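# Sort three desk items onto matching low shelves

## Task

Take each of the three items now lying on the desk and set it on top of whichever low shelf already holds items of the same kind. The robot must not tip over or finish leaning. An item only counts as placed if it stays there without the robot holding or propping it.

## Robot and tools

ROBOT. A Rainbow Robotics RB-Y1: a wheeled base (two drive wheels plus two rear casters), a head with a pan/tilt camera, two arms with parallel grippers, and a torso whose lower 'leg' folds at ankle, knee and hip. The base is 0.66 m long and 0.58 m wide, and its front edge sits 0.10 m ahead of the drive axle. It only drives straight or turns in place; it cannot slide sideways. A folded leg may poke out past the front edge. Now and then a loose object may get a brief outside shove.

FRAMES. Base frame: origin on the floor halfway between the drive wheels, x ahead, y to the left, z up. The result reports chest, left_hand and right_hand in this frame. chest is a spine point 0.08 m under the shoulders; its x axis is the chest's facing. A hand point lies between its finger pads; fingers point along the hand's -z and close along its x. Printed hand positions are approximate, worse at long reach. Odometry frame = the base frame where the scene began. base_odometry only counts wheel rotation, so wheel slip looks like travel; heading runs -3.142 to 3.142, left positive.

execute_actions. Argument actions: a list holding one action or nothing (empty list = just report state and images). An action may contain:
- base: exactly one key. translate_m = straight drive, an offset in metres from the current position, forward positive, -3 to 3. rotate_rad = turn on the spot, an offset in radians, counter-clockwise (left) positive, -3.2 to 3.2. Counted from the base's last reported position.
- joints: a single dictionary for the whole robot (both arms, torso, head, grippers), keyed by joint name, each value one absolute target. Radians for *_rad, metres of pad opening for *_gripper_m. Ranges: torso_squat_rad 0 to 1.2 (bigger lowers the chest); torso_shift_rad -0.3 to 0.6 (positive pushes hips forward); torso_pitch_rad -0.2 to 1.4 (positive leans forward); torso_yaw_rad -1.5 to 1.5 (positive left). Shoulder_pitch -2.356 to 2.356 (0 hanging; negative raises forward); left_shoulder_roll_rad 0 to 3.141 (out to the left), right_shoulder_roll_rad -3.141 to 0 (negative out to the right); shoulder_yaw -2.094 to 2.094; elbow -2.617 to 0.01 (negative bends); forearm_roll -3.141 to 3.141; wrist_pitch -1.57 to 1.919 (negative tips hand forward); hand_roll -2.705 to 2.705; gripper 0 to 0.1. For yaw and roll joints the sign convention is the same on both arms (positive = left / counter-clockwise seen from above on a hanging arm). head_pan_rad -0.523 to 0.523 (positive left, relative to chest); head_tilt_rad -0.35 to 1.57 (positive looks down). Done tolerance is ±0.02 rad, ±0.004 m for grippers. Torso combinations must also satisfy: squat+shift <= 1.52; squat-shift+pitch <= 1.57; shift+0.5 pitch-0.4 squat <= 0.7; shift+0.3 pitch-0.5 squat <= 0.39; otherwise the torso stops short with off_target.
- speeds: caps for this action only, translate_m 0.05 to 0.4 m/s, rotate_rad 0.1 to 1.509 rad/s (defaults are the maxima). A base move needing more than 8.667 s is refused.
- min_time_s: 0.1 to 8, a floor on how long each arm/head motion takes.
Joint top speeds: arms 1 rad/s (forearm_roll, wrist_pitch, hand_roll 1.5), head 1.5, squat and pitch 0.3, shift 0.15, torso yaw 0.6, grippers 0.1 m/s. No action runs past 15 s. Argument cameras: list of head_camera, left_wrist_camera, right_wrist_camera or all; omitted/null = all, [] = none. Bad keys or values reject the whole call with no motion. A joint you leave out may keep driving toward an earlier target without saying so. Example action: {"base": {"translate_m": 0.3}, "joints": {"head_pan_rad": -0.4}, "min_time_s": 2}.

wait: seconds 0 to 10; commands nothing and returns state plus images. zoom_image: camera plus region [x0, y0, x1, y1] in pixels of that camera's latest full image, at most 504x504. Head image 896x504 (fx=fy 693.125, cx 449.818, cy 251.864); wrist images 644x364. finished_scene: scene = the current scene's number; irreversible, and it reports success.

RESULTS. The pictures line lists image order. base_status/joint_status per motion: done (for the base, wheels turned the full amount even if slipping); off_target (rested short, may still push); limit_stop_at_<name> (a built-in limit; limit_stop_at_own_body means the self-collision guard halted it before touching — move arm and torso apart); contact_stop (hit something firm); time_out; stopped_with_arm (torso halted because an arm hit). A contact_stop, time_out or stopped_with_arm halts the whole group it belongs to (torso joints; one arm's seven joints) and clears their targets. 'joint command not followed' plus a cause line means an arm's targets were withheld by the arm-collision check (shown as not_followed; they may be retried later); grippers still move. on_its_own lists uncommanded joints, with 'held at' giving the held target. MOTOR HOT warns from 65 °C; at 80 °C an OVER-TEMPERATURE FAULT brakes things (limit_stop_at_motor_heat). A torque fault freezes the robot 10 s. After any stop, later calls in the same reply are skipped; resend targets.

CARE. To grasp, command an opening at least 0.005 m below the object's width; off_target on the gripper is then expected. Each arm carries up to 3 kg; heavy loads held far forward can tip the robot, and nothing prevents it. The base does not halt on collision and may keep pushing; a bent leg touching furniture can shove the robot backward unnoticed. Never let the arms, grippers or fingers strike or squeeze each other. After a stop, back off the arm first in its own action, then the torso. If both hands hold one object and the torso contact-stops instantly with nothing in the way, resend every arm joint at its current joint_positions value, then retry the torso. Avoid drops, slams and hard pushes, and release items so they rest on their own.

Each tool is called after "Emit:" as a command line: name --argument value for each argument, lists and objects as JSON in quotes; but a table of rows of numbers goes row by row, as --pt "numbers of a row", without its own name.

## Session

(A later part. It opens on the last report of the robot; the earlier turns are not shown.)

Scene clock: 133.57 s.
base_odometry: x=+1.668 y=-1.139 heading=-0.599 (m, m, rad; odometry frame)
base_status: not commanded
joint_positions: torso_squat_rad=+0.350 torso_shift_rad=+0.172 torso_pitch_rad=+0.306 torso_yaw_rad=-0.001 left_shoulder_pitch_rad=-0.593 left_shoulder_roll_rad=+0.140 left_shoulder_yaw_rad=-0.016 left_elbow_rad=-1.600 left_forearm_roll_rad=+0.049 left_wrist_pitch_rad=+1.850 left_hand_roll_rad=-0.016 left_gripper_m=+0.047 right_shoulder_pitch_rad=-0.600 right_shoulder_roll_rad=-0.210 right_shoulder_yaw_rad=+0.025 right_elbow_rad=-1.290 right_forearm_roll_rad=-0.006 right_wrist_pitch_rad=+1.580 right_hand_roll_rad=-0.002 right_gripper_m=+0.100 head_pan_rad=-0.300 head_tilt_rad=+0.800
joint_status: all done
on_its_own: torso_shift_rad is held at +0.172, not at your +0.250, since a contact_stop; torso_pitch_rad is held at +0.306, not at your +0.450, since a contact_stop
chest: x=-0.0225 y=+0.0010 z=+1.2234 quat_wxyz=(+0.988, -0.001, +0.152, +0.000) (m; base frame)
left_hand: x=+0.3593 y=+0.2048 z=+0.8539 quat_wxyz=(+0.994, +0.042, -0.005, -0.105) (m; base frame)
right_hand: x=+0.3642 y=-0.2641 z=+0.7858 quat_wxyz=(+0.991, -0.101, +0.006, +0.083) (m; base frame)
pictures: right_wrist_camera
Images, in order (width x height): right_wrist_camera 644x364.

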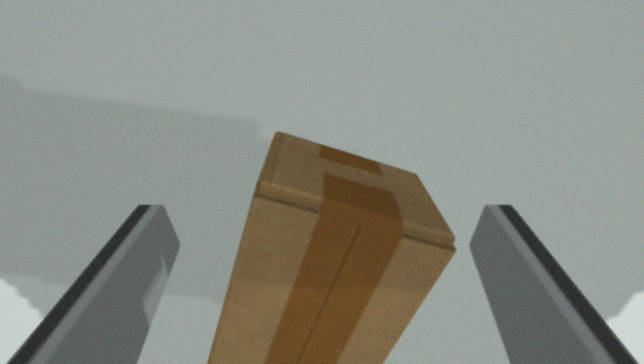

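Emit:
execute_actions --actions '[{"joints":{"right_gripper_m":0.03}}]' --cameras '["right_wrist_camera"]'

Scene clock: 136.30 s.
base_odometry: x=+1.668 y=-1.139 heading=-0.599 (m, m, rad; odometry frame)
base_status: not commanded
joint_positions: torso_squat_rad=+0.350 torso_shift_rad=+0.172 torso_pitch_rad=+0.306 torso_yaw_rad=-0.001 left_shoulder_pitch_rad=-0.593 left_shoulder_roll_rad=+0.140 left_shoulder_yaw_rad=-0.016 left_elbow_rad=-1.600 left_forearm_roll_rad=+0.049 left_wrist_pitch_rad=+1.850 left_hand_roll_rad=-0.016 left_gripper_m=+0.047 right_shoulder_pitch_rad=-0.600 right_shoulder_roll_rad=-0.210 right_shoulder_yaw_rad=+0.025 right_elbow_rad=-1.290 right_forearm_roll_rad=-0.006 right_wrist_pitch_rad=+1.580 right_hand_roll_rad=-0.002 right_gripper_m=+0.065 head_pan_rad=-0.300 head_tilt_rad=+0.800
joint_status: right_gripper_m off_target (ended at +0.065, target +0.030)
on_its_own: torso_shift_rad is held at +0.172, not at your +0.250, since a contact_stop; torso_pitch_rad is held at +0.306, not at your +0.450, since a contact_stop
chest: x=-0.0225 y=+0.0010 z=+1.2234 quat_wxyz=(+0.988, -0.001, +0.152, +0.000) (m; base frame)
left_hand: x=+0.3593 y=+0.2048 z=+0.8539 quat_wxyz=(+0.994, +0.042, -0.005, -0.105) (m; base frame)
right_hand: x=+0.3642 y=-0.2641 z=+0.7858 quat_wxyz=(+0.991, -0.101, +0.006, +0.083) (m; base frame)
pictures: right_wrist_camera
Images, in order (width x height): right_wrist_camera 644x364.

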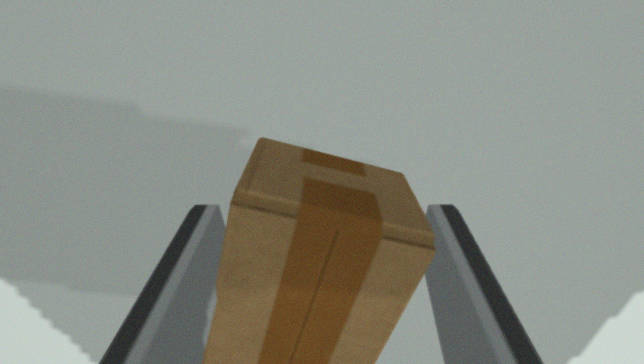

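Emit:
execute_actions --actions '[{"joints":{"right_elbow_rad":-1.6,"right_wrist_pitch_rad":1.85}}]' --cameras '[]'

Emit:
execute_actions --actions '[{"base":{"translate_m":-0.35},"joints":{"torso_pitch_rad":0.0,"torso_shift_rad":0.0,"head_pan_rad":0,"head_tilt_rad":0.5}}]' --cameras '[]'

Emit:
execute_actions --actions '[{"base":{"rotate_rad":-2.69}}]' --cameras '["head_camera"]'

Scene clock: 145.57 s.
base_odometry: x=+1.668 y=-1.139 heading=-0.599 (m, m, rad; odometry frame)
base_status: not commanded
joint_positions: torso_squat_rad=+0.350 torso_shift_rad=+0.172 torso_pitch_rad=+0.306 torso_yaw_rad=-0.001 left_shoulder_pitch_rad=-0.593 left_shoulder_roll_rad=+0.140 left_shoulder_yaw_rad=-0.016 left_elbow_rad=-1.600 left_forearm_roll_rad=+0.049 left_wrist_pitch_rad=+1.850 left_hand_roll_rad=-0.016 left_gripper_m=+0.047 right_shoulder_pitch_rad=-0.600 right_shoulder_roll_rad=-0.210 right_shoulder_yaw_rad=+0.025 right_elbow_rad=-1.600 right_forearm_roll_rad=-0.006 right_wrist_pitch_rad=+1.850 right_hand_roll_rad=-0.002 right_gripper_m=+0.065 head_pan_rad=-0.300 head_tilt_rad=+0.800
joint_status: all done
on_its_own: torso_shift_rad is held at +0.172, not at your +0.250, since a contact_stop; torso_pitch_rad is held at +0.306, not at your +0.450, since a contact_stop
chest: x=-0.0225 y=+0.0010 z=+1.2234 quat_wxyz=(+0.988, -0.001, +0.152, +0.000) (m; base frame)
left_hand: x=+0.3593 y=+0.2048 z=+0.8539 quat_wxyz=(+0.994, +0.042, -0.005, -0.105) (m; base frame)
right_hand: x=+0.3693 y=-0.2467 z=+0.8635 quat_wxyz=(+0.991, -0.099, -0.014, +0.085) (m; base frame)
pictures: none
No camera images: the call's "cameras" was empty. Leave "cameras" out to get every camera's image.

Scene clock: 148.03 s.
base_odometry: x=+1.379 y=-0.942 heading=-0.598 (m, m, rad; odometry frame)
base_status: done
joint_positions: torso_squat_rad=+0.350 torso_shift_rad=+0.000 torso_pitch_rad=+0.000 torso_yaw_rad=-0.001 left_shoulder_pitch_rad=-0.593 left_shoulder_roll_rad=+0.140 left_shoulder_yaw_rad=-0.016 left_elbow_rad=-1.600 left_forearm_roll_rad=+0.049 left_wrist_pitch_rad=+1.850 left_hand_roll_rad=-0.016 left_gripper_m=+0.047 right_shoulder_pitch_rad=-0.600 right_shoulder_roll_rad=-0.210 right_shoulder_yaw_rad=+0.025 right_elbow_rad=-1.600 right_forearm_roll_rad=-0.006 right_wrist_pitch_rad=+1.850 right_hand_roll_rad=-0.002 right_gripper_m=+0.065 head_pan_rad=+0.000 head_tilt_rad=+0.500
joint_status: all done
chest: x=-0.2280 y=+0.0010 z=+1.2474 quat_wxyz=(+1.000, -0.001, +0.000, +0.000) (m; base frame)
left_hand: x=+0.2474 y=+0.2049 z=+1.0101 quat_wxyz=(+0.981, +0.058, -0.156, -0.097) (m; base frame)
right_hand: x=+0.2540 y=-0.2466 z=+1.0223 quat_wxyz=(+0.978, -0.111, -0.165, +0.069) (m; base frame)
pictures: none
No camera images: the call's "cameras" was empty. Leave "cameras" out to get every camera's image.

Scene clock: 153.03 s.
base_odometry: x=+1.379 y=-0.942 heading=+2.995 (m, m, rad; odometry frame)
base_status: done
joint_positions: torso_squat_rad=+0.350 torso_shift_rad=+0.000 torso_pitch_rad=+0.000 torso_yaw_rad=-0.001 left_shoulder_pitch_rad=-0.593 left_shoulder_roll_rad=+0.140 left_shoulder_yaw_rad=-0.016 left_elbow_rad=-1.600 left_forearm_roll_rad=+0.049 left_wrist_pitch_rad=+1.850 left_hand_roll_rad=-0.016 left_gripper_m=+0.047 right_shoulder_pitch_rad=-0.600 right_shoulder_roll_rad=-0.210 right_shoulder_yaw_rad=+0.025 right_elbow_rad=-1.600 right_forearm_roll_rad=-0.006 right_wrist_pitch_rad=+1.850 right_hand_roll_rad=-0.002 right_gripper_m=+0.065 head_pan_rad=+0.000 head_tilt_rad=+0.500
joint_status: not commanded
chest: x=-0.2281 y=+0.0010 z=+1.2474 quat_wxyz=(+1.000, -0.001, +0.000, +0.000) (m; base frame)
left_hand: x=+0.2473 y=+0.2049 z=+1.0101 quat_wxyz=(+0.981, +0.058, -0.156, -0.097) (m; base frame)
right_hand: x=+0.2540 y=-0.2466 z=+1.0223 quat_wxyz=(+0.978, -0.111, -0.165, +0.069) (m; base frame)
pictures: head_camera
Images, in order (width x height): head_camera 896x504.

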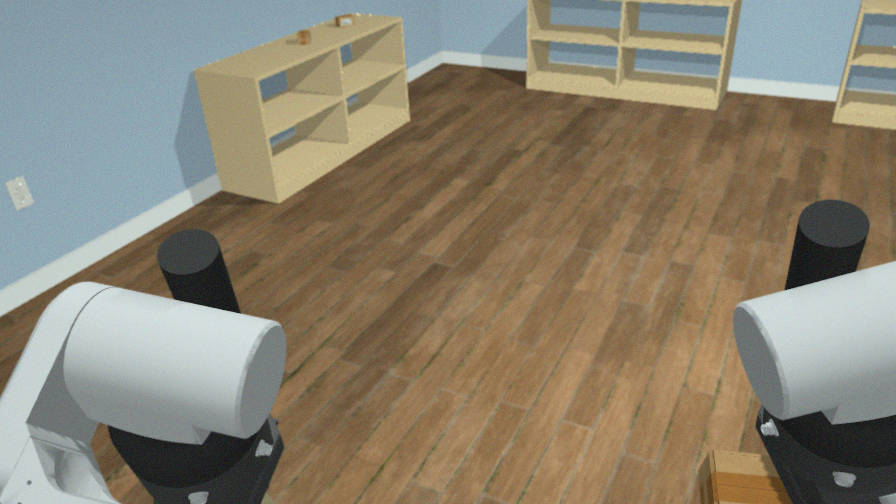

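Emit:
execute_actions --actions '[{"base":{"translate_m":3.0}}]' --cameras '[]'

Emit:
execute_actions --actions '[{"base":{"rotate_rad":1.12}}]' --cameras '["head_camera"]'

Scene clock: 165.27 s.
base_odometry: x=-1.589 y=-0.504 heading=+2.995 (m, m, rad; odometry frame)
base_status: done
joint_positions: torso_squat_rad=+0.350 torso_shift_rad=+0.000 torso_pitch_rad=+0.000 torso_yaw_rad=-0.001 left_shoulder_pitch_rad=-0.593 left_shoulder_roll_rad=+0.140 left_shoulder_yaw_rad=-0.016 left_elbow_rad=-1.600 left_forearm_roll_rad=+0.049 left_wrist_pitch_rad=+1.850 left_hand_roll_rad=-0.016 left_gripper_m=+0.047 right_shoulder_pitch_rad=-0.600 right_shoulder_roll_rad=-0.210 right_shoulder_yaw_rad=+0.025 right_elbow_rad=-1.600 right_forearm_roll_rad=-0.006 right_wrist_pitch_rad=+1.850 right_hand_roll_rad=-0.002 right_gripper_m=+0.065 head_pan_rad=+0.000 head_tilt_rad=+0.500
joint_status: not commanded
chest: x=-0.2280 y=+0.0010 z=+1.2474 quat_wxyz=(+1.000, -0.001, +0.000, +0.000) (m; base frame)
left_hand: x=+0.2474 y=+0.2049 z=+1.0100 quat_wxyz=(+0.981, +0.058, -0.156, -0.097) (m; base frame)
right_hand: x=+0.2541 y=-0.2466 z=+1.0223 quat_wxyz=(+0.978, -0.111, -0.165, +0.069) (m; base frame)
pictures: none
No camera images: the call's "cameras" was empty. Leave "cameras" out to get every camera's image.

Scene clock: 168.60 s.
base_odometry: x=-1.589 y=-0.504 heading=-2.168 (m, m, rad; odometry frame)
base_status: done
joint_positions: torso_squat_rad=+0.350 torso_shift_rad=+0.000 torso_pitch_rad=+0.000 torso_yaw_rad=-0.001 left_shoulder_pitch_rad=-0.593 left_shoulder_roll_rad=+0.140 left_shoulder_yaw_rad=-0.016 left_elbow_rad=-1.600 left_forearm_roll_rad=+0.049 left_wrist_pitch_rad=+1.850 left_hand_roll_rad=-0.016 left_gripper_m=+0.047 right_shoulder_pitch_rad=-0.600 right_shoulder_roll_rad=-0.210 right_shoulder_yaw_rad=+0.025 right_elbow_rad=-1.600 right_forearm_roll_rad=-0.006 right_wrist_pitch_rad=+1.850 right_hand_roll_rad=-0.002 right_gripper_m=+0.065 head_pan_rad=+0.000 head_tilt_rad=+0.500
joint_status: not commanded
chest: x=-0.2280 y=+0.0009 z=+1.2474 quat_wxyz=(+1.000, -0.001, +0.000, +0.000) (m; base frame)
left_hand: x=+0.2474 y=+0.2049 z=+1.0101 quat_wxyz=(+0.981, +0.058, -0.156, -0.097) (m; base frame)
right_hand: x=+0.2541 y=-0.2466 z=+1.0223 quat_wxyz=(+0.978, -0.111, -0.165, +0.069) (m; base frame)
pictures: head_camera
Images, in order (width x height): head_camera 896x504.

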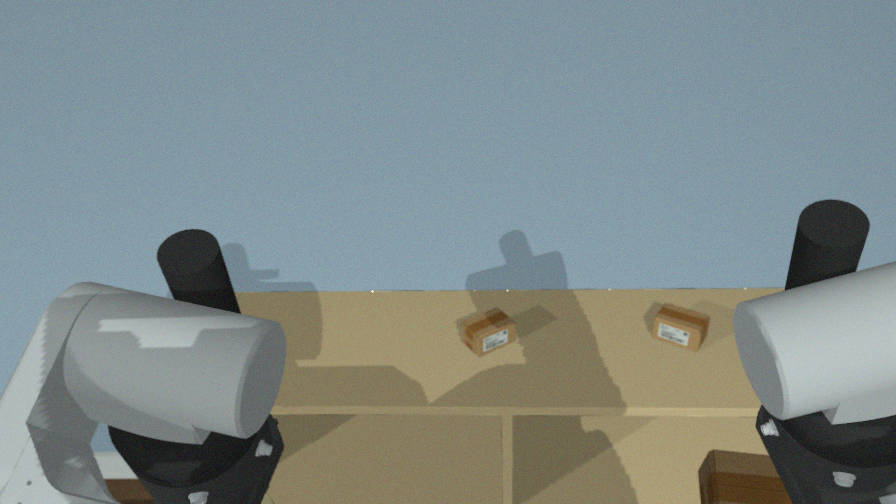

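Emit:
execute_actions --actions '[{"base":{"translate_m":0.42},"joints":{"head_tilt_rad":0.9}}]' --cameras '["head_camera"]'

Scene clock: 174.93 s.
base_odometry: x=-1.825 y=-0.852 heading=-2.168 (m, m, rad; odometry frame)
base_status: done
joint_positions: torso_squat_rad=+0.350 torso_shift_rad=+0.000 torso_pitch_rad=+0.000 torso_yaw_rad=-0.001 left_shoulder_pitch_rad=-0.593 left_shoulder_roll_rad=+0.140 left_shoulder_yaw_rad=-0.016 left_elbow_rad=-1.600 left_forearm_roll_rad=+0.049 left_wrist_pitch_rad=+1.850 left_hand_roll_rad=-0.016 left_gripper_m=+0.047 right_shoulder_pitch_rad=-0.600 right_shoulder_roll_rad=-0.210 right_shoulder_yaw_rad=+0.025 right_elbow_rad=-1.600 right_forearm_roll_rad=-0.006 right_wrist_pitch_rad=+1.850 right_hand_roll_rad=-0.002 right_gripper_m=+0.065 head_pan_rad=+0.000 head_tilt_rad=+0.900
joint_status: all done
chest: x=-0.2279 y=+0.0009 z=+1.2474 quat_wxyz=(+1.000, -0.001, +0.000, +0.000) (m; base frame)
left_hand: x=+0.2474 y=+0.2049 z=+1.0100 quat_wxyz=(+0.981, +0.058, -0.156, -0.097) (m; base frame)
right_hand: x=+0.2541 y=-0.2466 z=+1.0222 quat_wxyz=(+0.978, -0.111, -0.165, +0.069) (m; base frame)
pictures: head_camera
Images, in order (width x height): head_camera 896x504.

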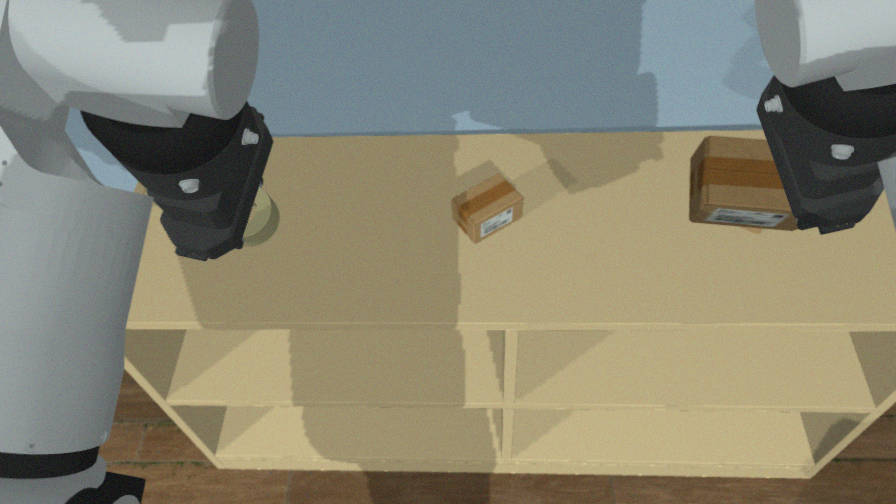

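Emit:
execute_actions --actions '[{"base":{"translate_m":0.2},"joints":{"torso_pitch_rad":0.306,"torso_shift_rad":0.172,"torso_squat_rad":0.7}}]' --cameras '["head_camera"]'

Scene clock: 180.93 s.
base_odometry: x=-1.938 y=-1.017 heading=-2.168 (m, m, rad; odometry frame)
base_status: done
joint_positions: torso_squat_rad=+0.700 torso_shift_rad=+0.172 torso_pitch_rad=+0.306 torso_yaw_rad=-0.001 left_shoulder_pitch_rad=-0.593 left_shoulder_roll_rad=+0.140 left_shoulder_yaw_rad=-0.016 left_elbow_rad=-1.600 left_forearm_roll_rad=+0.049 left_wrist_pitch_rad=+1.850 left_hand_roll_rad=-0.016 left_gripper_m=+0.047 right_shoulder_pitch_rad=-0.600 right_shoulder_roll_rad=-0.210 right_shoulder_yaw_rad=+0.025 right_elbow_rad=-1.600 right_forearm_roll_rad=-0.006 right_wrist_pitch_rad=+1.850 right_hand_roll_rad=-0.002 right_gripper_m=+0.065 head_pan_rad=+0.000 head_tilt_rad=+0.900
joint_status: all done
chest: x=-0.0431 y=+0.0008 z=+1.1030 quat_wxyz=(+0.988, -0.001, +0.152, +0.000) (m; base frame)
left_hand: x=+0.3387 y=+0.2047 z=+0.7335 quat_wxyz=(+0.994, +0.042, -0.005, -0.105) (m; base frame)
right_hand: x=+0.3487 y=-0.2468 z=+0.7431 quat_wxyz=(+0.991, -0.099, -0.014, +0.085) (m; base frame)
pictures: head_camera
Images, in order (width x height): head_camera 896x504.

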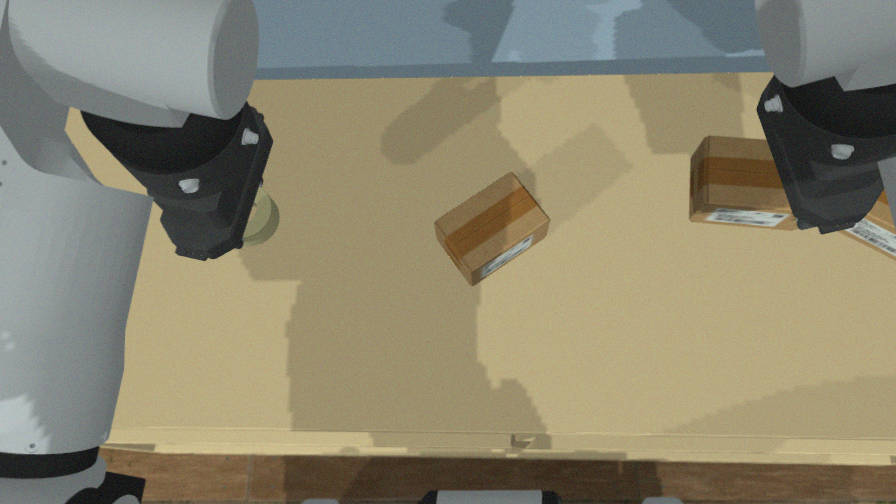

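Emit:
execute_actions --actions '[{"joints":{"right_elbow_rad":-1.27,"right_wrist_pitch_rad":1.56}}]' --cameras '["head_camera","right_wrist_camera"]'

Scene clock: 186.23 s.
base_odometry: x=-1.938 y=-1.017 heading=-2.168 (m, m, rad; odometry frame)
base_status: not commanded
joint_positions: torso_squat_rad=+0.700 torso_shift_rad=+0.172 torso_pitch_rad=+0.305 torso_yaw_rad=-0.001 left_shoulder_pitch_rad=-0.593 left_shoulder_roll_rad=+0.140 left_shoulder_yaw_rad=-0.016 left_elbow_rad=-1.600 left_forearm_roll_rad=+0.049 left_wrist_pitch_rad=+1.850 left_hand_roll_rad=-0.016 left_gripper_m=+0.047 right_shoulder_pitch_rad=-0.602 right_shoulder_roll_rad=-0.211 right_shoulder_yaw_rad=+0.024 right_elbow_rad=-1.272 right_forearm_roll_rad=-0.006 right_wrist_pitch_rad=+1.560 right_hand_roll_rad=-0.002 right_gripper_m=+0.061 head_pan_rad=+0.000 head_tilt_rad=+0.900
joint_status: all done
on_its_own: right_gripper_m moved -0.004 toward your old target +0.030
chest: x=-0.0437 y=+0.0011 z=+1.1031 quat_wxyz=(+0.988, -0.001, +0.152, +0.000) (m; base frame)
left_hand: x=+0.3385 y=+0.2047 z=+0.7339 quat_wxyz=(+0.994, +0.042, -0.006, -0.105) (m; base frame)
right_hand: x=+0.3444 y=-0.2655 z=+0.6623 quat_wxyz=(+0.991, -0.102, +0.003, +0.083) (m; base frame)
pictures: head_camera, right_wrist_camera
Images, in order (width x height): head_camera 896x504, right_wrist_camera 644x364.

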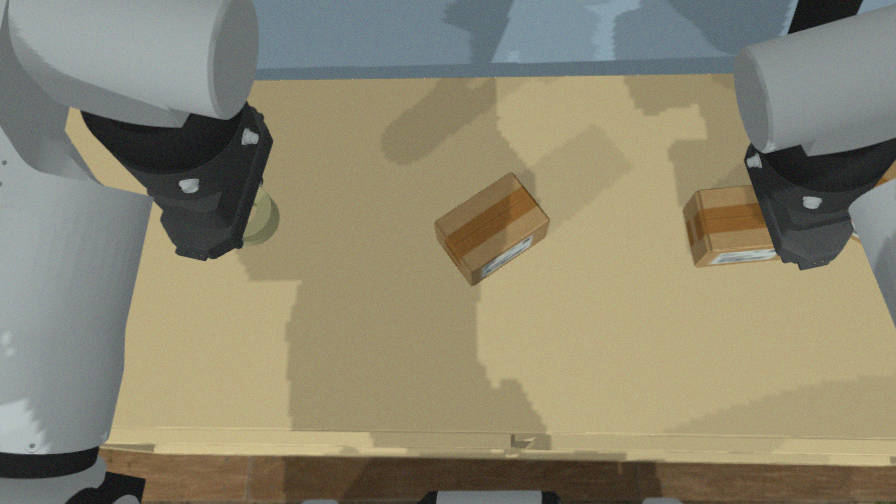

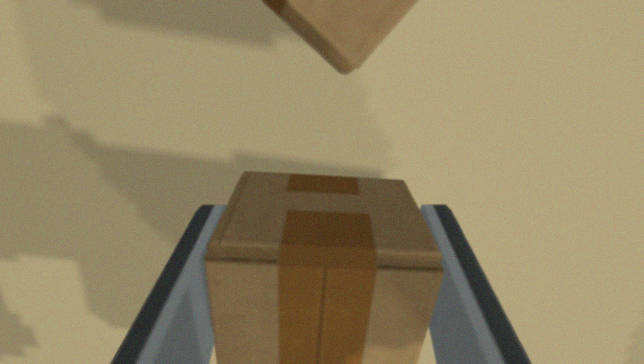

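Seems to be touching down. Release and lift.

Emit:
execute_actions --actions '[{"joints":{"right_gripper_m":0.1}}]' --cameras '[]'

Emit:
execute_actions --actions '[{"joints":{"right_elbow_rad":-1.7,"right_wrist_pitch_rad":1.9}}]' --cameras '["head_camera"]'

Scene clock: 189.47 s.
base_odometry: x=-1.938 y=-1.017 heading=-2.168 (m, m, rad; odometry frame)
base_status: not commanded
joint_positions: torso_squat_rad=+0.700 torso_shift_rad=+0.172 torso_pitch_rad=+0.306 torso_yaw_rad=-0.001 left_shoulder_pitch_rad=-0.593 left_shoulder_roll_rad=+0.140 left_shoulder_yaw_rad=-0.016 left_elbow_rad=-1.600 left_forearm_roll_rad=+0.049 left_wrist_pitch_rad=+1.850 left_hand_roll_rad=-0.016 left_gripper_m=+0.047 right_shoulder_pitch_rad=-0.601 right_shoulder_roll_rad=-0.210 right_shoulder_yaw_rad=+0.024 right_elbow_rad=-1.270 right_forearm_roll_rad=-0.006 right_wrist_pitch_rad=+1.560 right_hand_roll_rad=-0.002 right_gripper_m=+0.100 head_pan_rad=+0.000 head_tilt_rad=+0.900
joint_status: all done
chest: x=-0.0432 y=+0.0009 z=+1.1031 quat_wxyz=(+0.988, -0.001, +0.152, +0.000) (m; base frame)
left_hand: x=+0.3387 y=+0.2047 z=+0.7335 quat_wxyz=(+0.994, +0.042, -0.005, -0.105) (m; base frame)
right_hand: x=+0.3432 y=-0.2655 z=+0.6607 quat_wxyz=(+0.991, -0.101, +0.005, +0.082) (m; base frame)
pictures: none
No camera images: the call's "cameras" was empty. Leave "cameras" out to get every camera's image.

Scene clock: 190.50 s.
base_odometry: x=-1.938 y=-1.017 heading=-2.168 (m, m, rad; odometry frame)
base_status: not commanded
joint_positions: torso_squat_rad=+0.700 torso_shift_rad=+0.172 torso_pitch_rad=+0.306 torso_yaw_rad=-0.001 left_shoulder_pitch_rad=-0.593 left_shoulder_roll_rad=+0.140 left_shoulder_yaw_rad=-0.016 left_elbow_rad=-1.600 left_forearm_roll_rad=+0.049 left_wrist_pitch_rad=+1.850 left_hand_roll_rad=-0.016 left_gripper_m=+0.047 right_shoulder_pitch_rad=-0.600 right_shoulder_roll_rad=-0.210 right_shoulder_yaw_rad=+0.024 right_elbow_rad=-1.700 right_forearm_roll_rad=-0.006 right_wrist_pitch_rad=+1.900 right_hand_roll_rad=-0.002 right_gripper_m=+0.100 head_pan_rad=+0.000 head_tilt_rad=+0.900
joint_status: all done
chest: x=-0.0432 y=+0.0009 z=+1.1030 quat_wxyz=(+0.988, -0.001, +0.152, +0.000) (m; base frame)
left_hand: x=+0.3387 y=+0.2047 z=+0.7335 quat_wxyz=(+0.994, +0.042, -0.005, -0.105) (m; base frame)
right_hand: x=+0.3536 y=-0.2408 z=+0.7683 quat_wxyz=(+0.991, -0.097, -0.039, +0.088) (m; base frame)
pictures: head_camera
Images, in order (width x height): head_camera 896x504.

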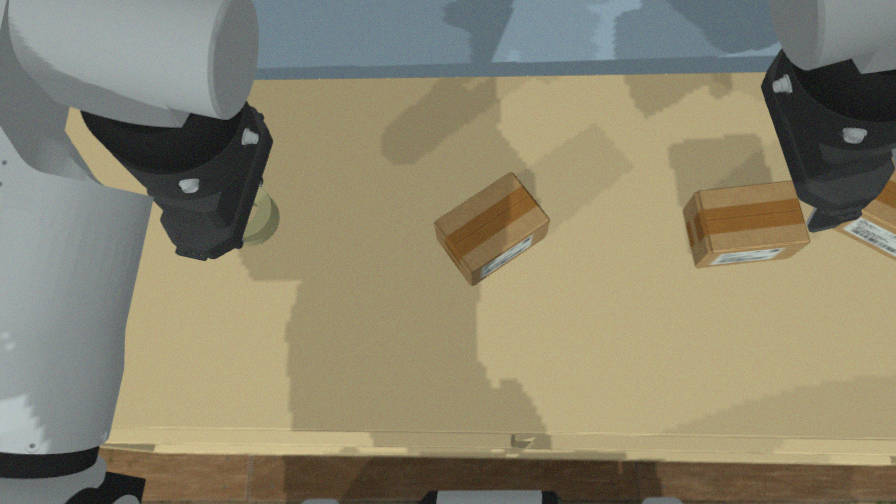

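Emit:
execute_actions --actions '[{"base":{"translate_m":-0.4},"joints":{"torso_pitch_rad":0.0,"torso_shift_rad":0.0,"torso_squat_rad":0.35,"head_tilt_rad":0.5}}]' --cameras '[]'

Emit:
execute_actions --actions '[{"base":{"rotate_rad":3.06}}]' --cameras '[]'

Emit:
execute_actions --actions '[{"base":{"translate_m":2.9}}]' --cameras '["head_camera"]'

Scene clock: 201.47 s.
base_odometry: x=-1.713 y=-0.686 heading=-2.167 (m, m, rad; odometry frame)
base_status: done
joint_positions: torso_squat_rad=+0.350 torso_shift_rad=+0.000 torso_pitch_rad=+0.000 torso_yaw_rad=-0.001 left_shoulder_pitch_rad=-0.593 left_shoulder_roll_rad=+0.140 left_shoulder_yaw_rad=-0.016 left_elbow_rad=-1.600 left_forearm_roll_rad=+0.049 left_wrist_pitch_rad=+1.850 left_hand_roll_rad=-0.016 left_gripper_m=+0.047 right_shoulder_pitch_rad=-0.600 right_shoulder_roll_rad=-0.210 right_shoulder_yaw_rad=+0.024 right_elbow_rad=-1.700 right_forearm_roll_rad=-0.006 right_wrist_pitch_rad=+1.900 right_hand_roll_rad=-0.002 right_gripper_m=+0.100 head_pan_rad=+0.000 head_tilt_rad=+0.500
joint_status: all done
chest: x=-0.2280 y=+0.0010 z=+1.2475 quat_wxyz=(+1.000, -0.001, +0.000, +0.000) (m; base frame)
left_hand: x=+0.2473 y=+0.2049 z=+1.0102 quat_wxyz=(+0.981, +0.058, -0.156, -0.097) (m; base frame)
right_hand: x=+0.2512 y=-0.2406 z=+1.0479 quat_wxyz=(+0.973, -0.110, -0.189, +0.072) (m; base frame)
pictures: none
No camera images: the call's "cameras" was empty. Leave "cameras" out to get every camera's image.

Scene clock: 207.10 s.
base_odometry: x=-1.713 y=-0.686 heading=+0.892 (m, m, rad; odometry frame)
base_status: done
joint_positions: torso_squat_rad=+0.350 torso_shift_rad=+0.000 torso_pitch_rad=+0.000 torso_yaw_rad=-0.001 left_shoulder_pitch_rad=-0.593 left_shoulder_roll_rad=+0.140 left_shoulder_yaw_rad=-0.016 left_elbow_rad=-1.600 left_forearm_roll_rad=+0.049 left_wrist_pitch_rad=+1.850 left_hand_roll_rad=-0.016 left_gripper_m=+0.047 right_shoulder_pitch_rad=-0.600 right_shoulder_roll_rad=-0.210 right_shoulder_yaw_rad=+0.024 right_elbow_rad=-1.700 right_forearm_roll_rad=-0.006 right_wrist_pitch_rad=+1.900 right_hand_roll_rad=-0.002 right_gripper_m=+0.100 head_pan_rad=+0.000 head_tilt_rad=+0.500
joint_status: not commanded
chest: x=-0.2280 y=+0.0010 z=+1.2475 quat_wxyz=(+1.000, -0.001, +0.000, +0.000) (m; base frame)
left_hand: x=+0.2473 y=+0.2049 z=+1.0101 quat_wxyz=(+0.981, +0.058, -0.156, -0.097) (m; base frame)
right_hand: x=+0.2513 y=-0.2405 z=+1.0478 quat_wxyz=(+0.973, -0.110, -0.189, +0.072) (m; base frame)
pictures: none
No camera images: the call's "cameras" was empty. Leave "cameras" out to get every camera's image.

Scene clock: 215.80 s.
base_odometry: x=+0.107 y=+1.572 heading=+0.893 (m, m, rad; odometry frame)
base_status: done
joint_positions: torso_squat_rad=+0.350 torso_shift_rad=+0.000 torso_pitch_rad=+0.000 torso_yaw_rad=-0.001 left_shoulder_pitch_rad=-0.593 left_shoulder_roll_rad=+0.140 left_shoulder_yaw_rad=-0.016 left_elbow_rad=-1.600 left_forearm_roll_rad=+0.049 left_wrist_pitch_rad=+1.850 left_hand_roll_rad=-0.016 left_gripper_m=+0.047 right_shoulder_pitch_rad=-0.600 right_shoulder_roll_rad=-0.210 right_shoulder_yaw_rad=+0.024 right_elbow_rad=-1.700 right_forearm_roll_rad=-0.006 right_wrist_pitch_rad=+1.900 right_hand_roll_rad=-0.002 right_gripper_m=+0.100 head_pan_rad=+0.000 head_tilt_rad=+0.500
joint_status: not commanded
chest: x=-0.2280 y=+0.0010 z=+1.2475 quat_wxyz=(+1.000, -0.001, +0.000, +0.000) (m; base frame)
left_hand: x=+0.2474 y=+0.2049 z=+1.0101 quat_wxyz=(+0.981, +0.058, -0.156, -0.097) (m; base frame)
right_hand: x=+0.2513 y=-0.2405 z=+1.0478 quat_wxyz=(+0.973, -0.110, -0.189, +0.072) (m; base frame)
pictures: head_camera
Images, in order (width x height): head_camera 896x504.

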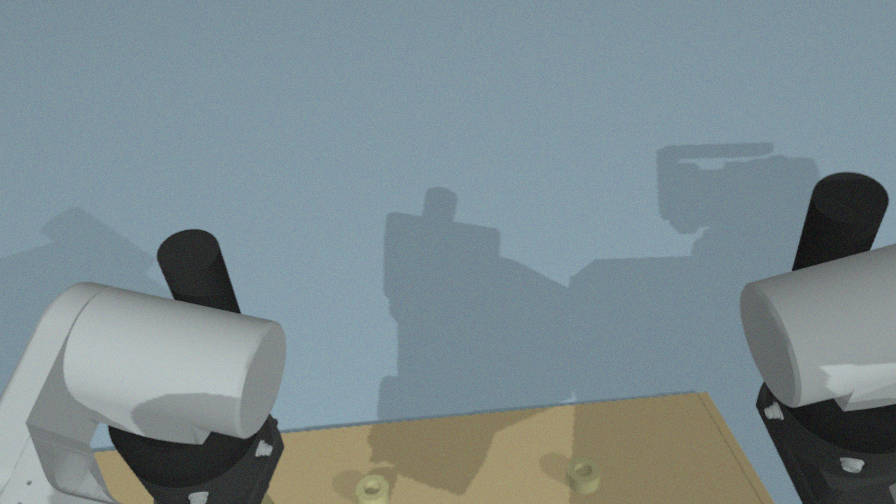

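Closer than expected. Look down.

Emit:
execute_actions --actions '[{"base":{"rotate_rad":0.08},"joints":{"head_tilt_rad":0.9}}]' --cameras '["head_camera"]'

Scene clock: 218.67 s.
base_odometry: x=+0.107 y=+1.572 heading=+0.972 (m, m, rad; odometry frame)
base_status: done
joint_positions: torso_squat_rad=+0.350 torso_shift_rad=+0.000 torso_pitch_rad=+0.000 torso_yaw_rad=-0.001 left_shoulder_pitch_rad=-0.593 left_shoulder_roll_rad=+0.140 left_shoulder_yaw_rad=-0.016 left_elbow_rad=-1.600 left_forearm_roll_rad=+0.049 left_wrist_pitch_rad=+1.850 left_hand_roll_rad=-0.016 left_gripper_m=+0.047 right_shoulder_pitch_rad=-0.600 right_shoulder_roll_rad=-0.210 right_shoulder_yaw_rad=+0.024 right_elbow_rad=-1.700 right_forearm_roll_rad=-0.006 right_wrist_pitch_rad=+1.900 right_hand_roll_rad=-0.002 right_gripper_m=+0.100 head_pan_rad=+0.000 head_tilt_rad=+0.900
joint_status: all done
chest: x=-0.2280 y=+0.0010 z=+1.2475 quat_wxyz=(+1.000, -0.001, +0.000, +0.000) (m; base frame)
left_hand: x=+0.2473 y=+0.2049 z=+1.0101 quat_wxyz=(+0.981, +0.058, -0.156, -0.097) (m; base frame)
right_hand: x=+0.2513 y=-0.2405 z=+1.0478 quat_wxyz=(+0.973, -0.110, -0.189, +0.072) (m; base frame)
pictures: head_camera
Images, in order (width x height): head_camera 896x504.

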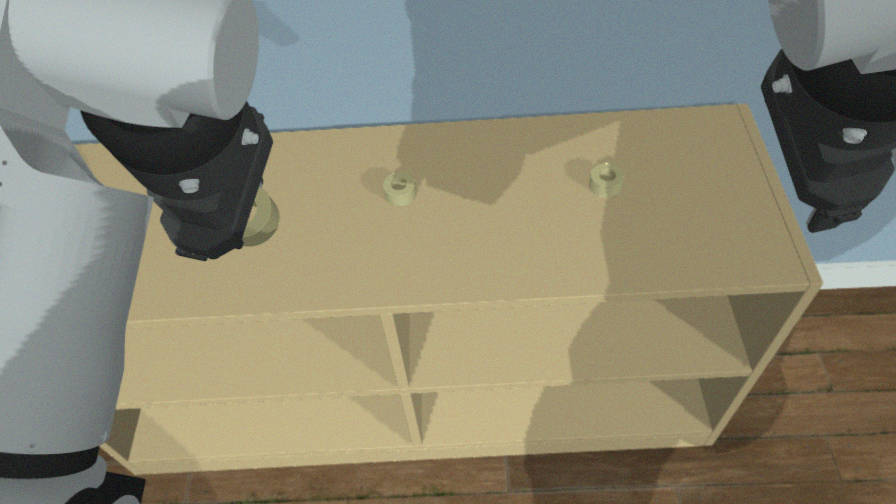

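Emit:
execute_actions --actions '[{"base":{"translate_m":0.22},"joints":{"torso_pitch_rad":0.306,"torso_shift_rad":0.172,"torso_squat_rad":0.7}}]' --cameras '["head_camera"]'

Scene clock: 223.77 s.
base_odometry: x=+0.231 y=+1.754 heading=+0.972 (m, m, rad; odometry frame)
base_status: done
joint_positions: torso_squat_rad=+0.700 torso_shift_rad=+0.172 torso_pitch_rad=+0.306 torso_yaw_rad=-0.001 left_shoulder_pitch_rad=-0.593 left_shoulder_roll_rad=+0.140 left_shoulder_yaw_rad=-0.016 left_elbow_rad=-1.600 left_forearm_roll_rad=+0.049 left_wrist_pitch_rad=+1.850 left_hand_roll_rad=-0.016 left_gripper_m=+0.047 right_shoulder_pitch_rad=-0.600 right_shoulder_roll_rad=-0.210 right_shoulder_yaw_rad=+0.024 right_elbow_rad=-1.700 right_forearm_roll_rad=-0.006 right_wrist_pitch_rad=+1.900 right_hand_roll_rad=-0.002 right_gripper_m=+0.100 head_pan_rad=+0.000 head_tilt_rad=+0.900
joint_status: all done
chest: x=-0.0431 y=+0.0009 z=+1.1030 quat_wxyz=(+0.988, -0.001, +0.152, +0.000) (m; base frame)
left_hand: x=+0.3386 y=+0.2047 z=+0.7335 quat_wxyz=(+0.994, +0.042, -0.005, -0.105) (m; base frame)
right_hand: x=+0.3536 y=-0.2406 z=+0.7683 quat_wxyz=(+0.991, -0.097, -0.039, +0.088) (m; base frame)
pictures: head_camera
Images, in order (width x height): head_camera 896x504.

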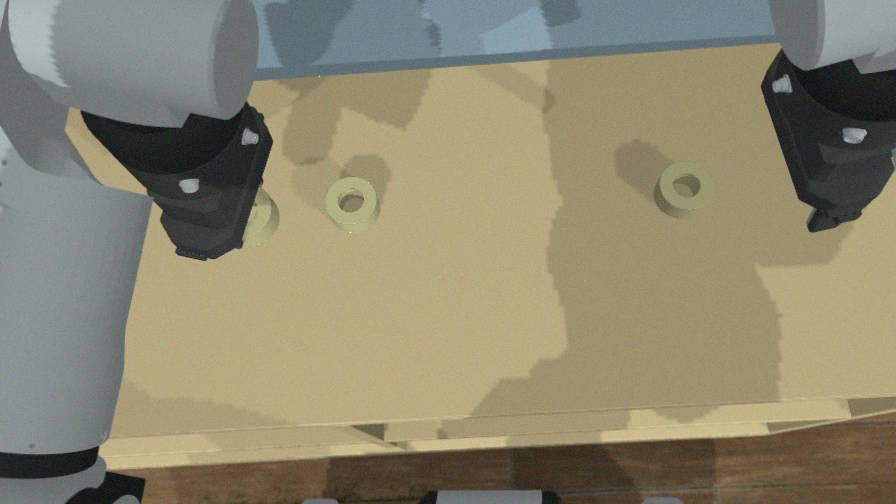

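Emit:
execute_actions --actions '[{"joints":{"left_elbow_rad":-1.27,"left_wrist_pitch_rad":1.555}}]' --cameras '["head_camera"]'

Scene clock: 229.70 s.
base_odometry: x=+0.231 y=+1.754 heading=+0.972 (m, m, rad; odometry frame)
base_status: not commanded
joint_positions: torso_squat_rad=+0.700 torso_shift_rad=+0.172 torso_pitch_rad=+0.305 torso_yaw_rad=-0.001 left_shoulder_pitch_rad=-0.594 left_shoulder_roll_rad=+0.140 left_shoulder_yaw_rad=-0.016 left_elbow_rad=-1.271 left_forearm_roll_rad=+0.049 left_wrist_pitch_rad=+1.556 left_hand_roll_rad=-0.016 left_gripper_m=+0.048 right_shoulder_pitch_rad=-0.600 right_shoulder_roll_rad=-0.210 right_shoulder_yaw_rad=+0.024 right_elbow_rad=-1.700 right_forearm_roll_rad=-0.006 right_wrist_pitch_rad=+1.900 right_hand_roll_rad=-0.002 right_gripper_m=+0.100 head_pan_rad=+0.000 head_tilt_rad=+0.900
joint_status: all done
chest: x=-0.0437 y=+0.0007 z=+1.1031 quat_wxyz=(+0.988, -0.001, +0.152, +0.000) (m; base frame)
left_hand: x=+0.3332 y=+0.2166 z=+0.6509 quat_wxyz=(+0.994, +0.043, +0.011, -0.096) (m; base frame)
right_hand: x=+0.3534 y=-0.2407 z=+0.7687 quat_wxyz=(+0.991, -0.097, -0.039, +0.088) (m; base frame)
pictures: head_camera
Images, in order (width x height): head_camera 896x504.

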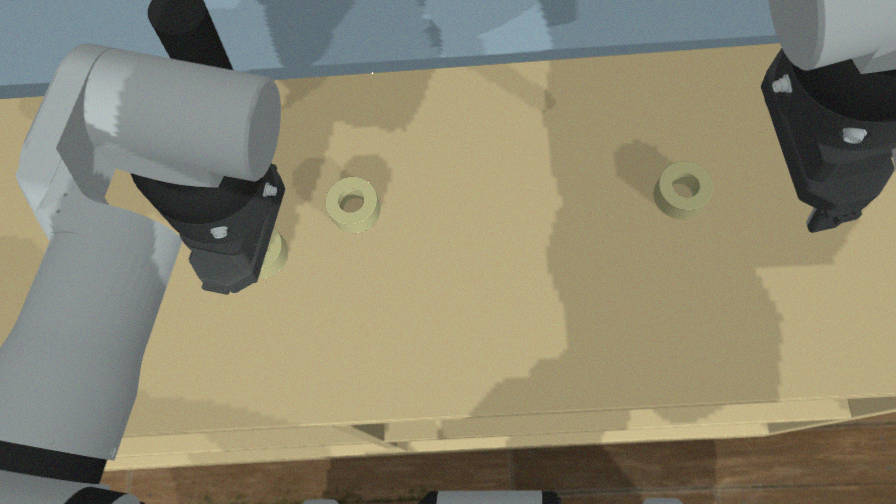

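Emit:
execute_actions --actions '[{"joints":{"left_gripper_m":0.1}}]' --cameras '[]'

Emit:
execute_actions --actions '[{"joints":{"left_elbow_rad":-1.7,"left_wrist_pitch_rad":1.9}}]' --cameras '["head_camera"]'

Scene clock: 232.47 s.
base_odometry: x=+0.231 y=+1.754 heading=+0.972 (m, m, rad; odometry frame)
base_status: not commanded
joint_positions: torso_squat_rad=+0.700 torso_shift_rad=+0.172 torso_pitch_rad=+0.306 torso_yaw_rad=-0.001 left_shoulder_pitch_rad=-0.593 left_shoulder_roll_rad=+0.140 left_shoulder_yaw_rad=-0.016 left_elbow_rad=-1.270 left_forearm_roll_rad=+0.049 left_wrist_pitch_rad=+1.555 left_hand_roll_rad=-0.016 left_gripper_m=+0.099 right_shoulder_pitch_rad=-0.600 right_shoulder_roll_rad=-0.210 right_shoulder_yaw_rad=+0.024 right_elbow_rad=-1.700 right_forearm_roll_rad=-0.006 right_wrist_pitch_rad=+1.900 right_hand_roll_rad=-0.002 right_gripper_m=+0.100 head_pan_rad=+0.000 head_tilt_rad=+0.900
joint_status: all done
chest: x=-0.0432 y=+0.0008 z=+1.1031 quat_wxyz=(+0.988, -0.001, +0.152, +0.000) (m; base frame)
left_hand: x=+0.3328 y=+0.2167 z=+0.6499 quat_wxyz=(+0.994, +0.043, +0.012, -0.096) (m; base frame)
right_hand: x=+0.3536 y=-0.2407 z=+0.7683 quat_wxyz=(+0.991, -0.097, -0.039, +0.088) (m; base frame)
pictures: none
No camera images: the call's "cameras" was empty. Leave "cameras" out to get every camera's image.

Scene clock: 233.50 s.
base_odometry: x=+0.231 y=+1.754 heading=+0.972 (m, m, rad; odometry frame)
base_status: not commanded
joint_positions: torso_squat_rad=+0.700 torso_shift_rad=+0.172 torso_pitch_rad=+0.306 torso_yaw_rad=-0.001 left_shoulder_pitch_rad=-0.593 left_shoulder_roll_rad=+0.140 left_shoulder_yaw_rad=-0.016 left_elbow_rad=-1.700 left_forearm_roll_rad=+0.049 left_wrist_pitch_rad=+1.900 left_hand_roll_rad=-0.016 left_gripper_m=+0.099 right_shoulder_pitch_rad=-0.600 right_shoulder_roll_rad=-0.210 right_shoulder_yaw_rad=+0.024 right_elbow_rad=-1.700 right_forearm_roll_rad=-0.006 right_wrist_pitch_rad=+1.900 right_hand_roll_rad=-0.002 right_gripper_m=+0.100 head_pan_rad=+0.000 head_tilt_rad=+0.900
joint_status: all done
chest: x=-0.0432 y=+0.0008 z=+1.1030 quat_wxyz=(+0.988, -0.001, +0.152, +0.000) (m; base frame)
left_hand: x=+0.3441 y=+0.2005 z=+0.7589 quat_wxyz=(+0.993, +0.041, -0.030, -0.108) (m; base frame)
right_hand: x=+0.3536 y=-0.2407 z=+0.7683 quat_wxyz=(+0.991, -0.097, -0.039, +0.088) (m; base frame)
pictures: head_camera
Images, in order (width x height): head_camera 896x504.

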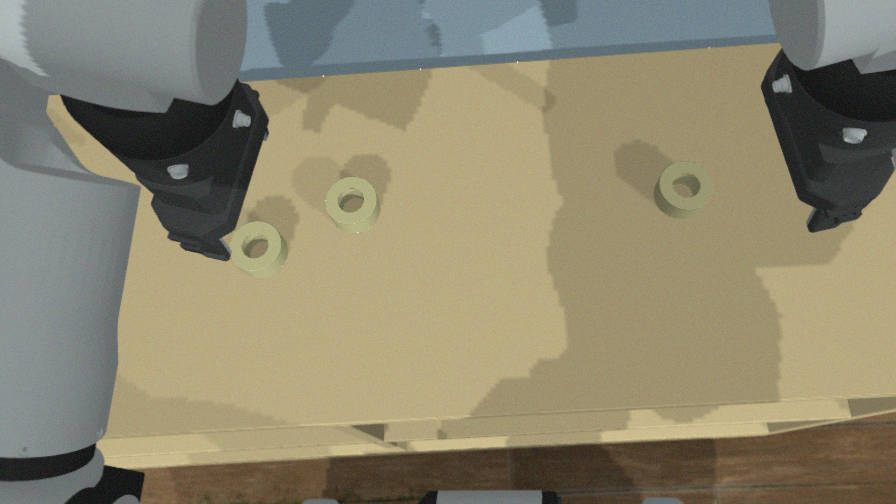

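Emit:
execute_actions --actions '[{"base":{"translate_m":-0.4},"joints":{"torso_pitch_rad":0.0,"torso_shift_rad":0.0,"torso_squat_rad":0.35,"head_tilt_rad":0.5}}]' --cameras '[]'

Emit:
execute_actions --actions '[{"base":{"rotate_rad":-1.89}}]' --cameras '[]'

Emit:
execute_actions --actions '[{"base":{"translate_m":2.42}}]' --cameras '[]'

Emit:
execute_actions --actions '[{"base":{"rotate_rad":0.32}}]' --cameras '["head_camera"]'

Scene clock: 242.43 s.
base_odometry: x=+0.006 y=+1.423 heading=+0.973 (m, m, rad; odometry frame)
base_status: done
joint_positions: torso_squat_rad=+0.350 torso_shift_rad=+0.000 torso_pitch_rad=+0.000 torso_yaw_rad=-0.001 left_shoulder_pitch_rad=-0.593 left_shoulder_roll_rad=+0.140 left_shoulder_yaw_rad=-0.016 left_elbow_rad=-1.700 left_forearm_roll_rad=+0.049 left_wrist_pitch_rad=+1.900 left_hand_roll_rad=-0.016 left_gripper_m=+0.099 right_shoulder_pitch_rad=-0.600 right_shoulder_roll_rad=-0.210 right_shoulder_yaw_rad=+0.024 right_elbow_rad=-1.700 right_forearm_roll_rad=-0.006 right_wrist_pitch_rad=+1.900 right_hand_roll_rad=-0.002 right_gripper_m=+0.100 head_pan_rad=+0.000 head_tilt_rad=+0.500
joint_status: all done
chest: x=-0.2280 y=+0.0009 z=+1.2475 quat_wxyz=(+1.000, -0.001, +0.000, +0.000) (m; base frame)
left_hand: x=+0.2449 y=+0.2007 z=+1.0360 quat_wxyz=(+0.977, +0.057, -0.181, -0.101) (m; base frame)
right_hand: x=+0.2512 y=-0.2405 z=+1.0478 quat_wxyz=(+0.973, -0.110, -0.189, +0.072) (m; base frame)
pictures: none
No camera images: the call's "cameras" was empty. Leave "cameras" out to get every camera's image.

Scene clock: 246.67 s.
base_odometry: x=+0.006 y=+1.423 heading=-0.917 (m, m, rad; odometry frame)
base_status: done
joint_positions: torso_squat_rad=+0.350 torso_shift_rad=+0.000 torso_pitch_rad=+0.000 torso_yaw_rad=-0.001 left_shoulder_pitch_rad=-0.593 left_shoulder_roll_rad=+0.140 left_shoulder_yaw_rad=-0.016 left_elbow_rad=-1.700 left_forearm_roll_rad=+0.049 left_wrist_pitch_rad=+1.900 left_hand_roll_rad=-0.016 left_gripper_m=+0.099 right_shoulder_pitch_rad=-0.600 right_shoulder_roll_rad=-0.210 right_shoulder_yaw_rad=+0.024 right_elbow_rad=-1.700 right_forearm_roll_rad=-0.006 right_wrist_pitch_rad=+1.900 right_hand_roll_rad=-0.002 right_gripper_m=+0.100 head_pan_rad=+0.000 head_tilt_rad=+0.500
joint_status: not commanded
chest: x=-0.2281 y=+0.0010 z=+1.2475 quat_wxyz=(+1.000, -0.001, +0.000, +0.000) (m; base frame)
left_hand: x=+0.2448 y=+0.2007 z=+1.0360 quat_wxyz=(+0.977, +0.057, -0.181, -0.101) (m; base frame)
right_hand: x=+0.2512 y=-0.2405 z=+1.0479 quat_wxyz=(+0.973, -0.110, -0.189, +0.072) (m; base frame)
pictures: none
No camera images: the call's "cameras" was empty. Leave "cameras" out to get every camera's image.

Scene clock: 254.07 s.
base_odometry: x=+1.477 y=-0.498 heading=-0.917 (m, m, rad; odometry frame)
base_status: done
joint_positions: torso_squat_rad=+0.350 torso_shift_rad=+0.000 torso_pitch_rad=+0.000 torso_yaw_rad=-0.001 left_shoulder_pitch_rad=-0.593 left_shoulder_roll_rad=+0.140 left_shoulder_yaw_rad=-0.016 left_elbow_rad=-1.700 left_forearm_roll_rad=+0.049 left_wrist_pitch_rad=+1.900 left_hand_roll_rad=-0.016 left_gripper_m=+0.099 right_shoulder_pitch_rad=-0.600 right_shoulder_roll_rad=-0.210 right_shoulder_yaw_rad=+0.024 right_elbow_rad=-1.700 right_forearm_roll_rad=-0.006 right_wrist_pitch_rad=+1.900 right_hand_roll_rad=-0.002 right_gripper_m=+0.100 head_pan_rad=+0.000 head_tilt_rad=+0.500
joint_status: not commanded
chest: x=-0.2280 y=+0.0010 z=+1.2475 quat_wxyz=(+1.000, -0.001, +0.000, +0.000) (m; base frame)
left_hand: x=+0.2449 y=+0.2007 z=+1.0359 quat_wxyz=(+0.977, +0.057, -0.181, -0.101) (m; base frame)
right_hand: x=+0.2513 y=-0.2405 z=+1.0478 quat_wxyz=(+0.973, -0.110, -0.189, +0.072) (m; base frame)
pictures: none
No camera images: the call's "cameras" was empty. Leave "cameras" out to get every camera's image.

Scene clock: 256.17 s.
base_odometry: x=+1.477 y=-0.498 heading=-0.598 (m, m, rad; odometry frame)
base_status: done
joint_positions: torso_squat_rad=+0.350 torso_shift_rad=+0.000 torso_pitch_rad=+0.000 torso_yaw_rad=-0.001 left_shoulder_pitch_rad=-0.593 left_shoulder_roll_rad=+0.140 left_shoulder_yaw_rad=-0.016 left_elbow_rad=-1.700 left_forearm_roll_rad=+0.049 left_wrist_pitch_rad=+1.900 left_hand_roll_rad=-0.016 left_gripper_m=+0.099 right_shoulder_pitch_rad=-0.600 right_shoulder_roll_rad=-0.210 right_shoulder_yaw_rad=+0.024 right_elbow_rad=-1.700 right_forearm_roll_rad=-0.006 right_wrist_pitch_rad=+1.900 right_hand_roll_rad=-0.002 right_gripper_m=+0.100 head_pan_rad=+0.000 head_tilt_rad=+0.500
joint_status: not commanded
chest: x=-0.2280 y=+0.0010 z=+1.2475 quat_wxyz=(+1.000, -0.001, +0.000, +0.000) (m; base frame)
left_hand: x=+0.2449 y=+0.2007 z=+1.0359 quat_wxyz=(+0.977, +0.057, -0.181, -0.101) (m; base frame)
right_hand: x=+0.2513 y=-0.2405 z=+1.0478 quat_wxyz=(+0.973, -0.110, -0.189, +0.072) (m; base frame)
pictures: head_camera
Images, in order (width x height): head_camera 896x504.

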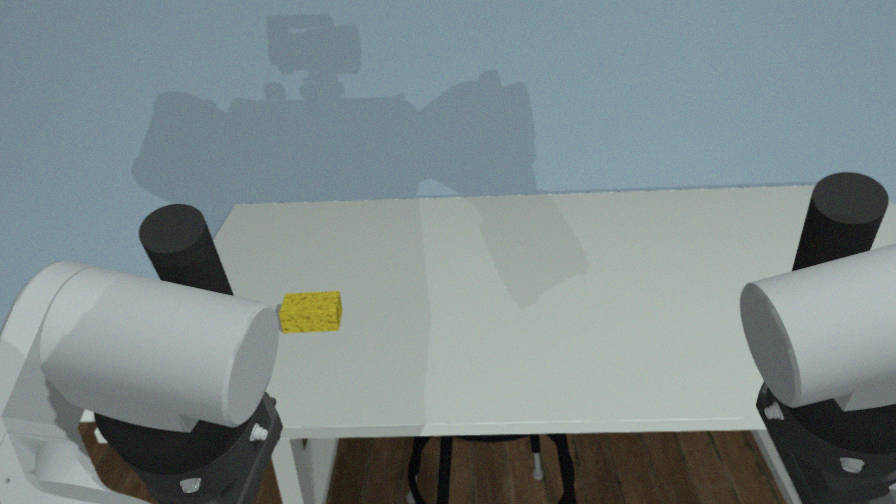

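Emit:
execute_actions --actions '[{"base":{"translate_m":0.5},"joints":{"torso_pitch_rad":0.306,"torso_shift_rad":0.172,"left_shoulder_pitch_rad":-0.85,"left_shoulder_roll_rad":0.27,"left_elbow_rad":-1.15,"left_wrist_pitch_rad":1.70,"head_tilt_rad":0.8}}]' --cameras '["head_camera","left_wrist_camera"]'

Scene clock: 262.93 s.
base_odometry: x=+1.891 y=-0.779 heading=-0.598 (m, m, rad; odometry frame)
base_status: done
joint_positions: torso_squat_rad=+0.350 torso_shift_rad=+0.172 torso_pitch_rad=+0.306 torso_yaw_rad=-0.001 left_shoulder_pitch_rad=-0.850 left_shoulder_roll_rad=+0.270 left_shoulder_yaw_rad=-0.016 left_elbow_rad=-1.150 left_forearm_roll_rad=+0.049 left_wrist_pitch_rad=+1.700 left_hand_roll_rad=-0.016 left_gripper_m=+0.099 right_shoulder_pitch_rad=-0.600 right_shoulder_roll_rad=-0.210 right_shoulder_yaw_rad=+0.024 right_elbow_rad=-1.700 right_forearm_roll_rad=-0.006 right_wrist_pitch_rad=+1.900 right_hand_roll_rad=-0.002 right_gripper_m=+0.100 head_pan_rad=+0.000 head_tilt_rad=+0.800
joint_status: all done
chest: x=-0.0222 y=+0.0009 z=+1.2234 quat_wxyz=(+0.988, -0.001, +0.152, +0.000) (m; base frame)
left_hand: x=+0.4251 y=+0.2647 z=+0.8490 quat_wxyz=(+0.990, +0.111, +0.012, -0.090) (m; base frame)
right_hand: x=+0.3746 y=-0.2406 z=+0.8886 quat_wxyz=(+0.991, -0.097, -0.039, +0.088) (m; base frame)
pictures: head_camera, left_wrist_camera
Images, in order (width x height): head_camera 896x504, left_wrist_camera 644x364.

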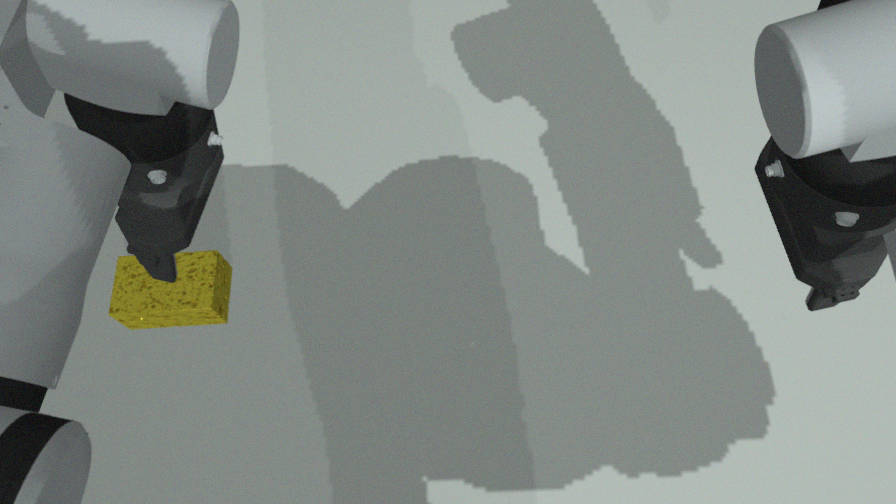

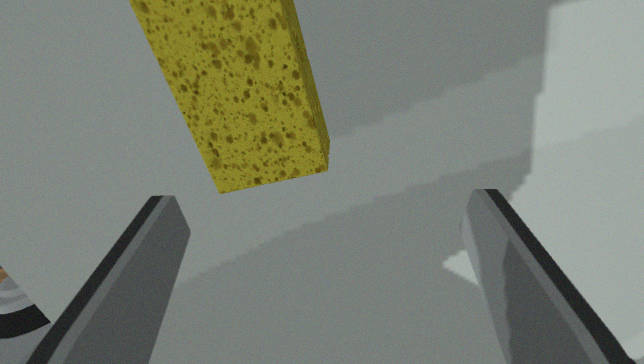

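Emit:
execute_actions --actions '[{"joints":{"left_shoulder_pitch_rad":-0.71,"left_shoulder_roll_rad":0.30,"left_elbow_rad":-1.37,"left_wrist_pitch_rad":1.78}}]' --cameras '["left_wrist_camera"]'

Scene clock: 266.23 s.
base_odometry: x=+1.891 y=-0.779 heading=-0.598 (m, m, rad; odometry frame)
base_status: not commanded
joint_positions: torso_squat_rad=+0.350 torso_shift_rad=+0.172 torso_pitch_rad=+0.306 torso_yaw_rad=-0.001 left_shoulder_pitch_rad=-0.710 left_shoulder_roll_rad=+0.300 left_shoulder_yaw_rad=-0.016 left_elbow_rad=-1.370 left_forearm_roll_rad=+0.049 left_wrist_pitch_rad=+1.780 left_hand_roll_rad=-0.016 left_gripper_m=+0.099 right_shoulder_pitch_rad=-0.600 right_shoulder_roll_rad=-0.210 right_shoulder_yaw_rad=+0.024 right_elbow_rad=-1.700 right_forearm_roll_rad=-0.006 right_wrist_pitch_rad=+1.900 right_hand_roll_rad=-0.002 right_gripper_m=+0.100 head_pan_rad=+0.000 head_tilt_rad=+0.800
joint_status: all done
chest: x=-0.0222 y=+0.0010 z=+1.2234 quat_wxyz=(+0.988, -0.001, +0.152, +0.000) (m; base frame)
left_hand: x=+0.3952 y=+0.2867 z=+0.8539 quat_wxyz=(+0.989, +0.122, +0.010, -0.081) (m; base frame)
right_hand: x=+0.3745 y=-0.2406 z=+0.8886 quat_wxyz=(+0.991, -0.097, -0.039, +0.088) (m; base frame)
pictures: left_wrist_camera
Images, in order (width x height): left_wrist_camera 644x364.

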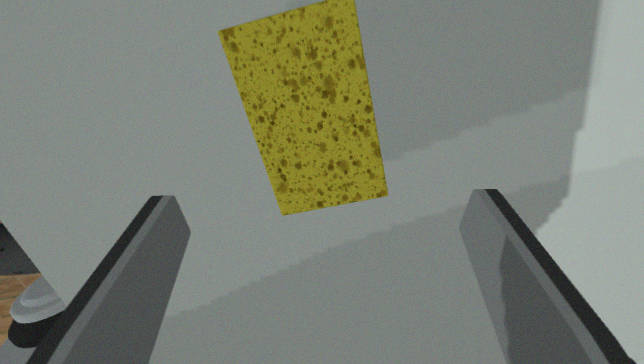

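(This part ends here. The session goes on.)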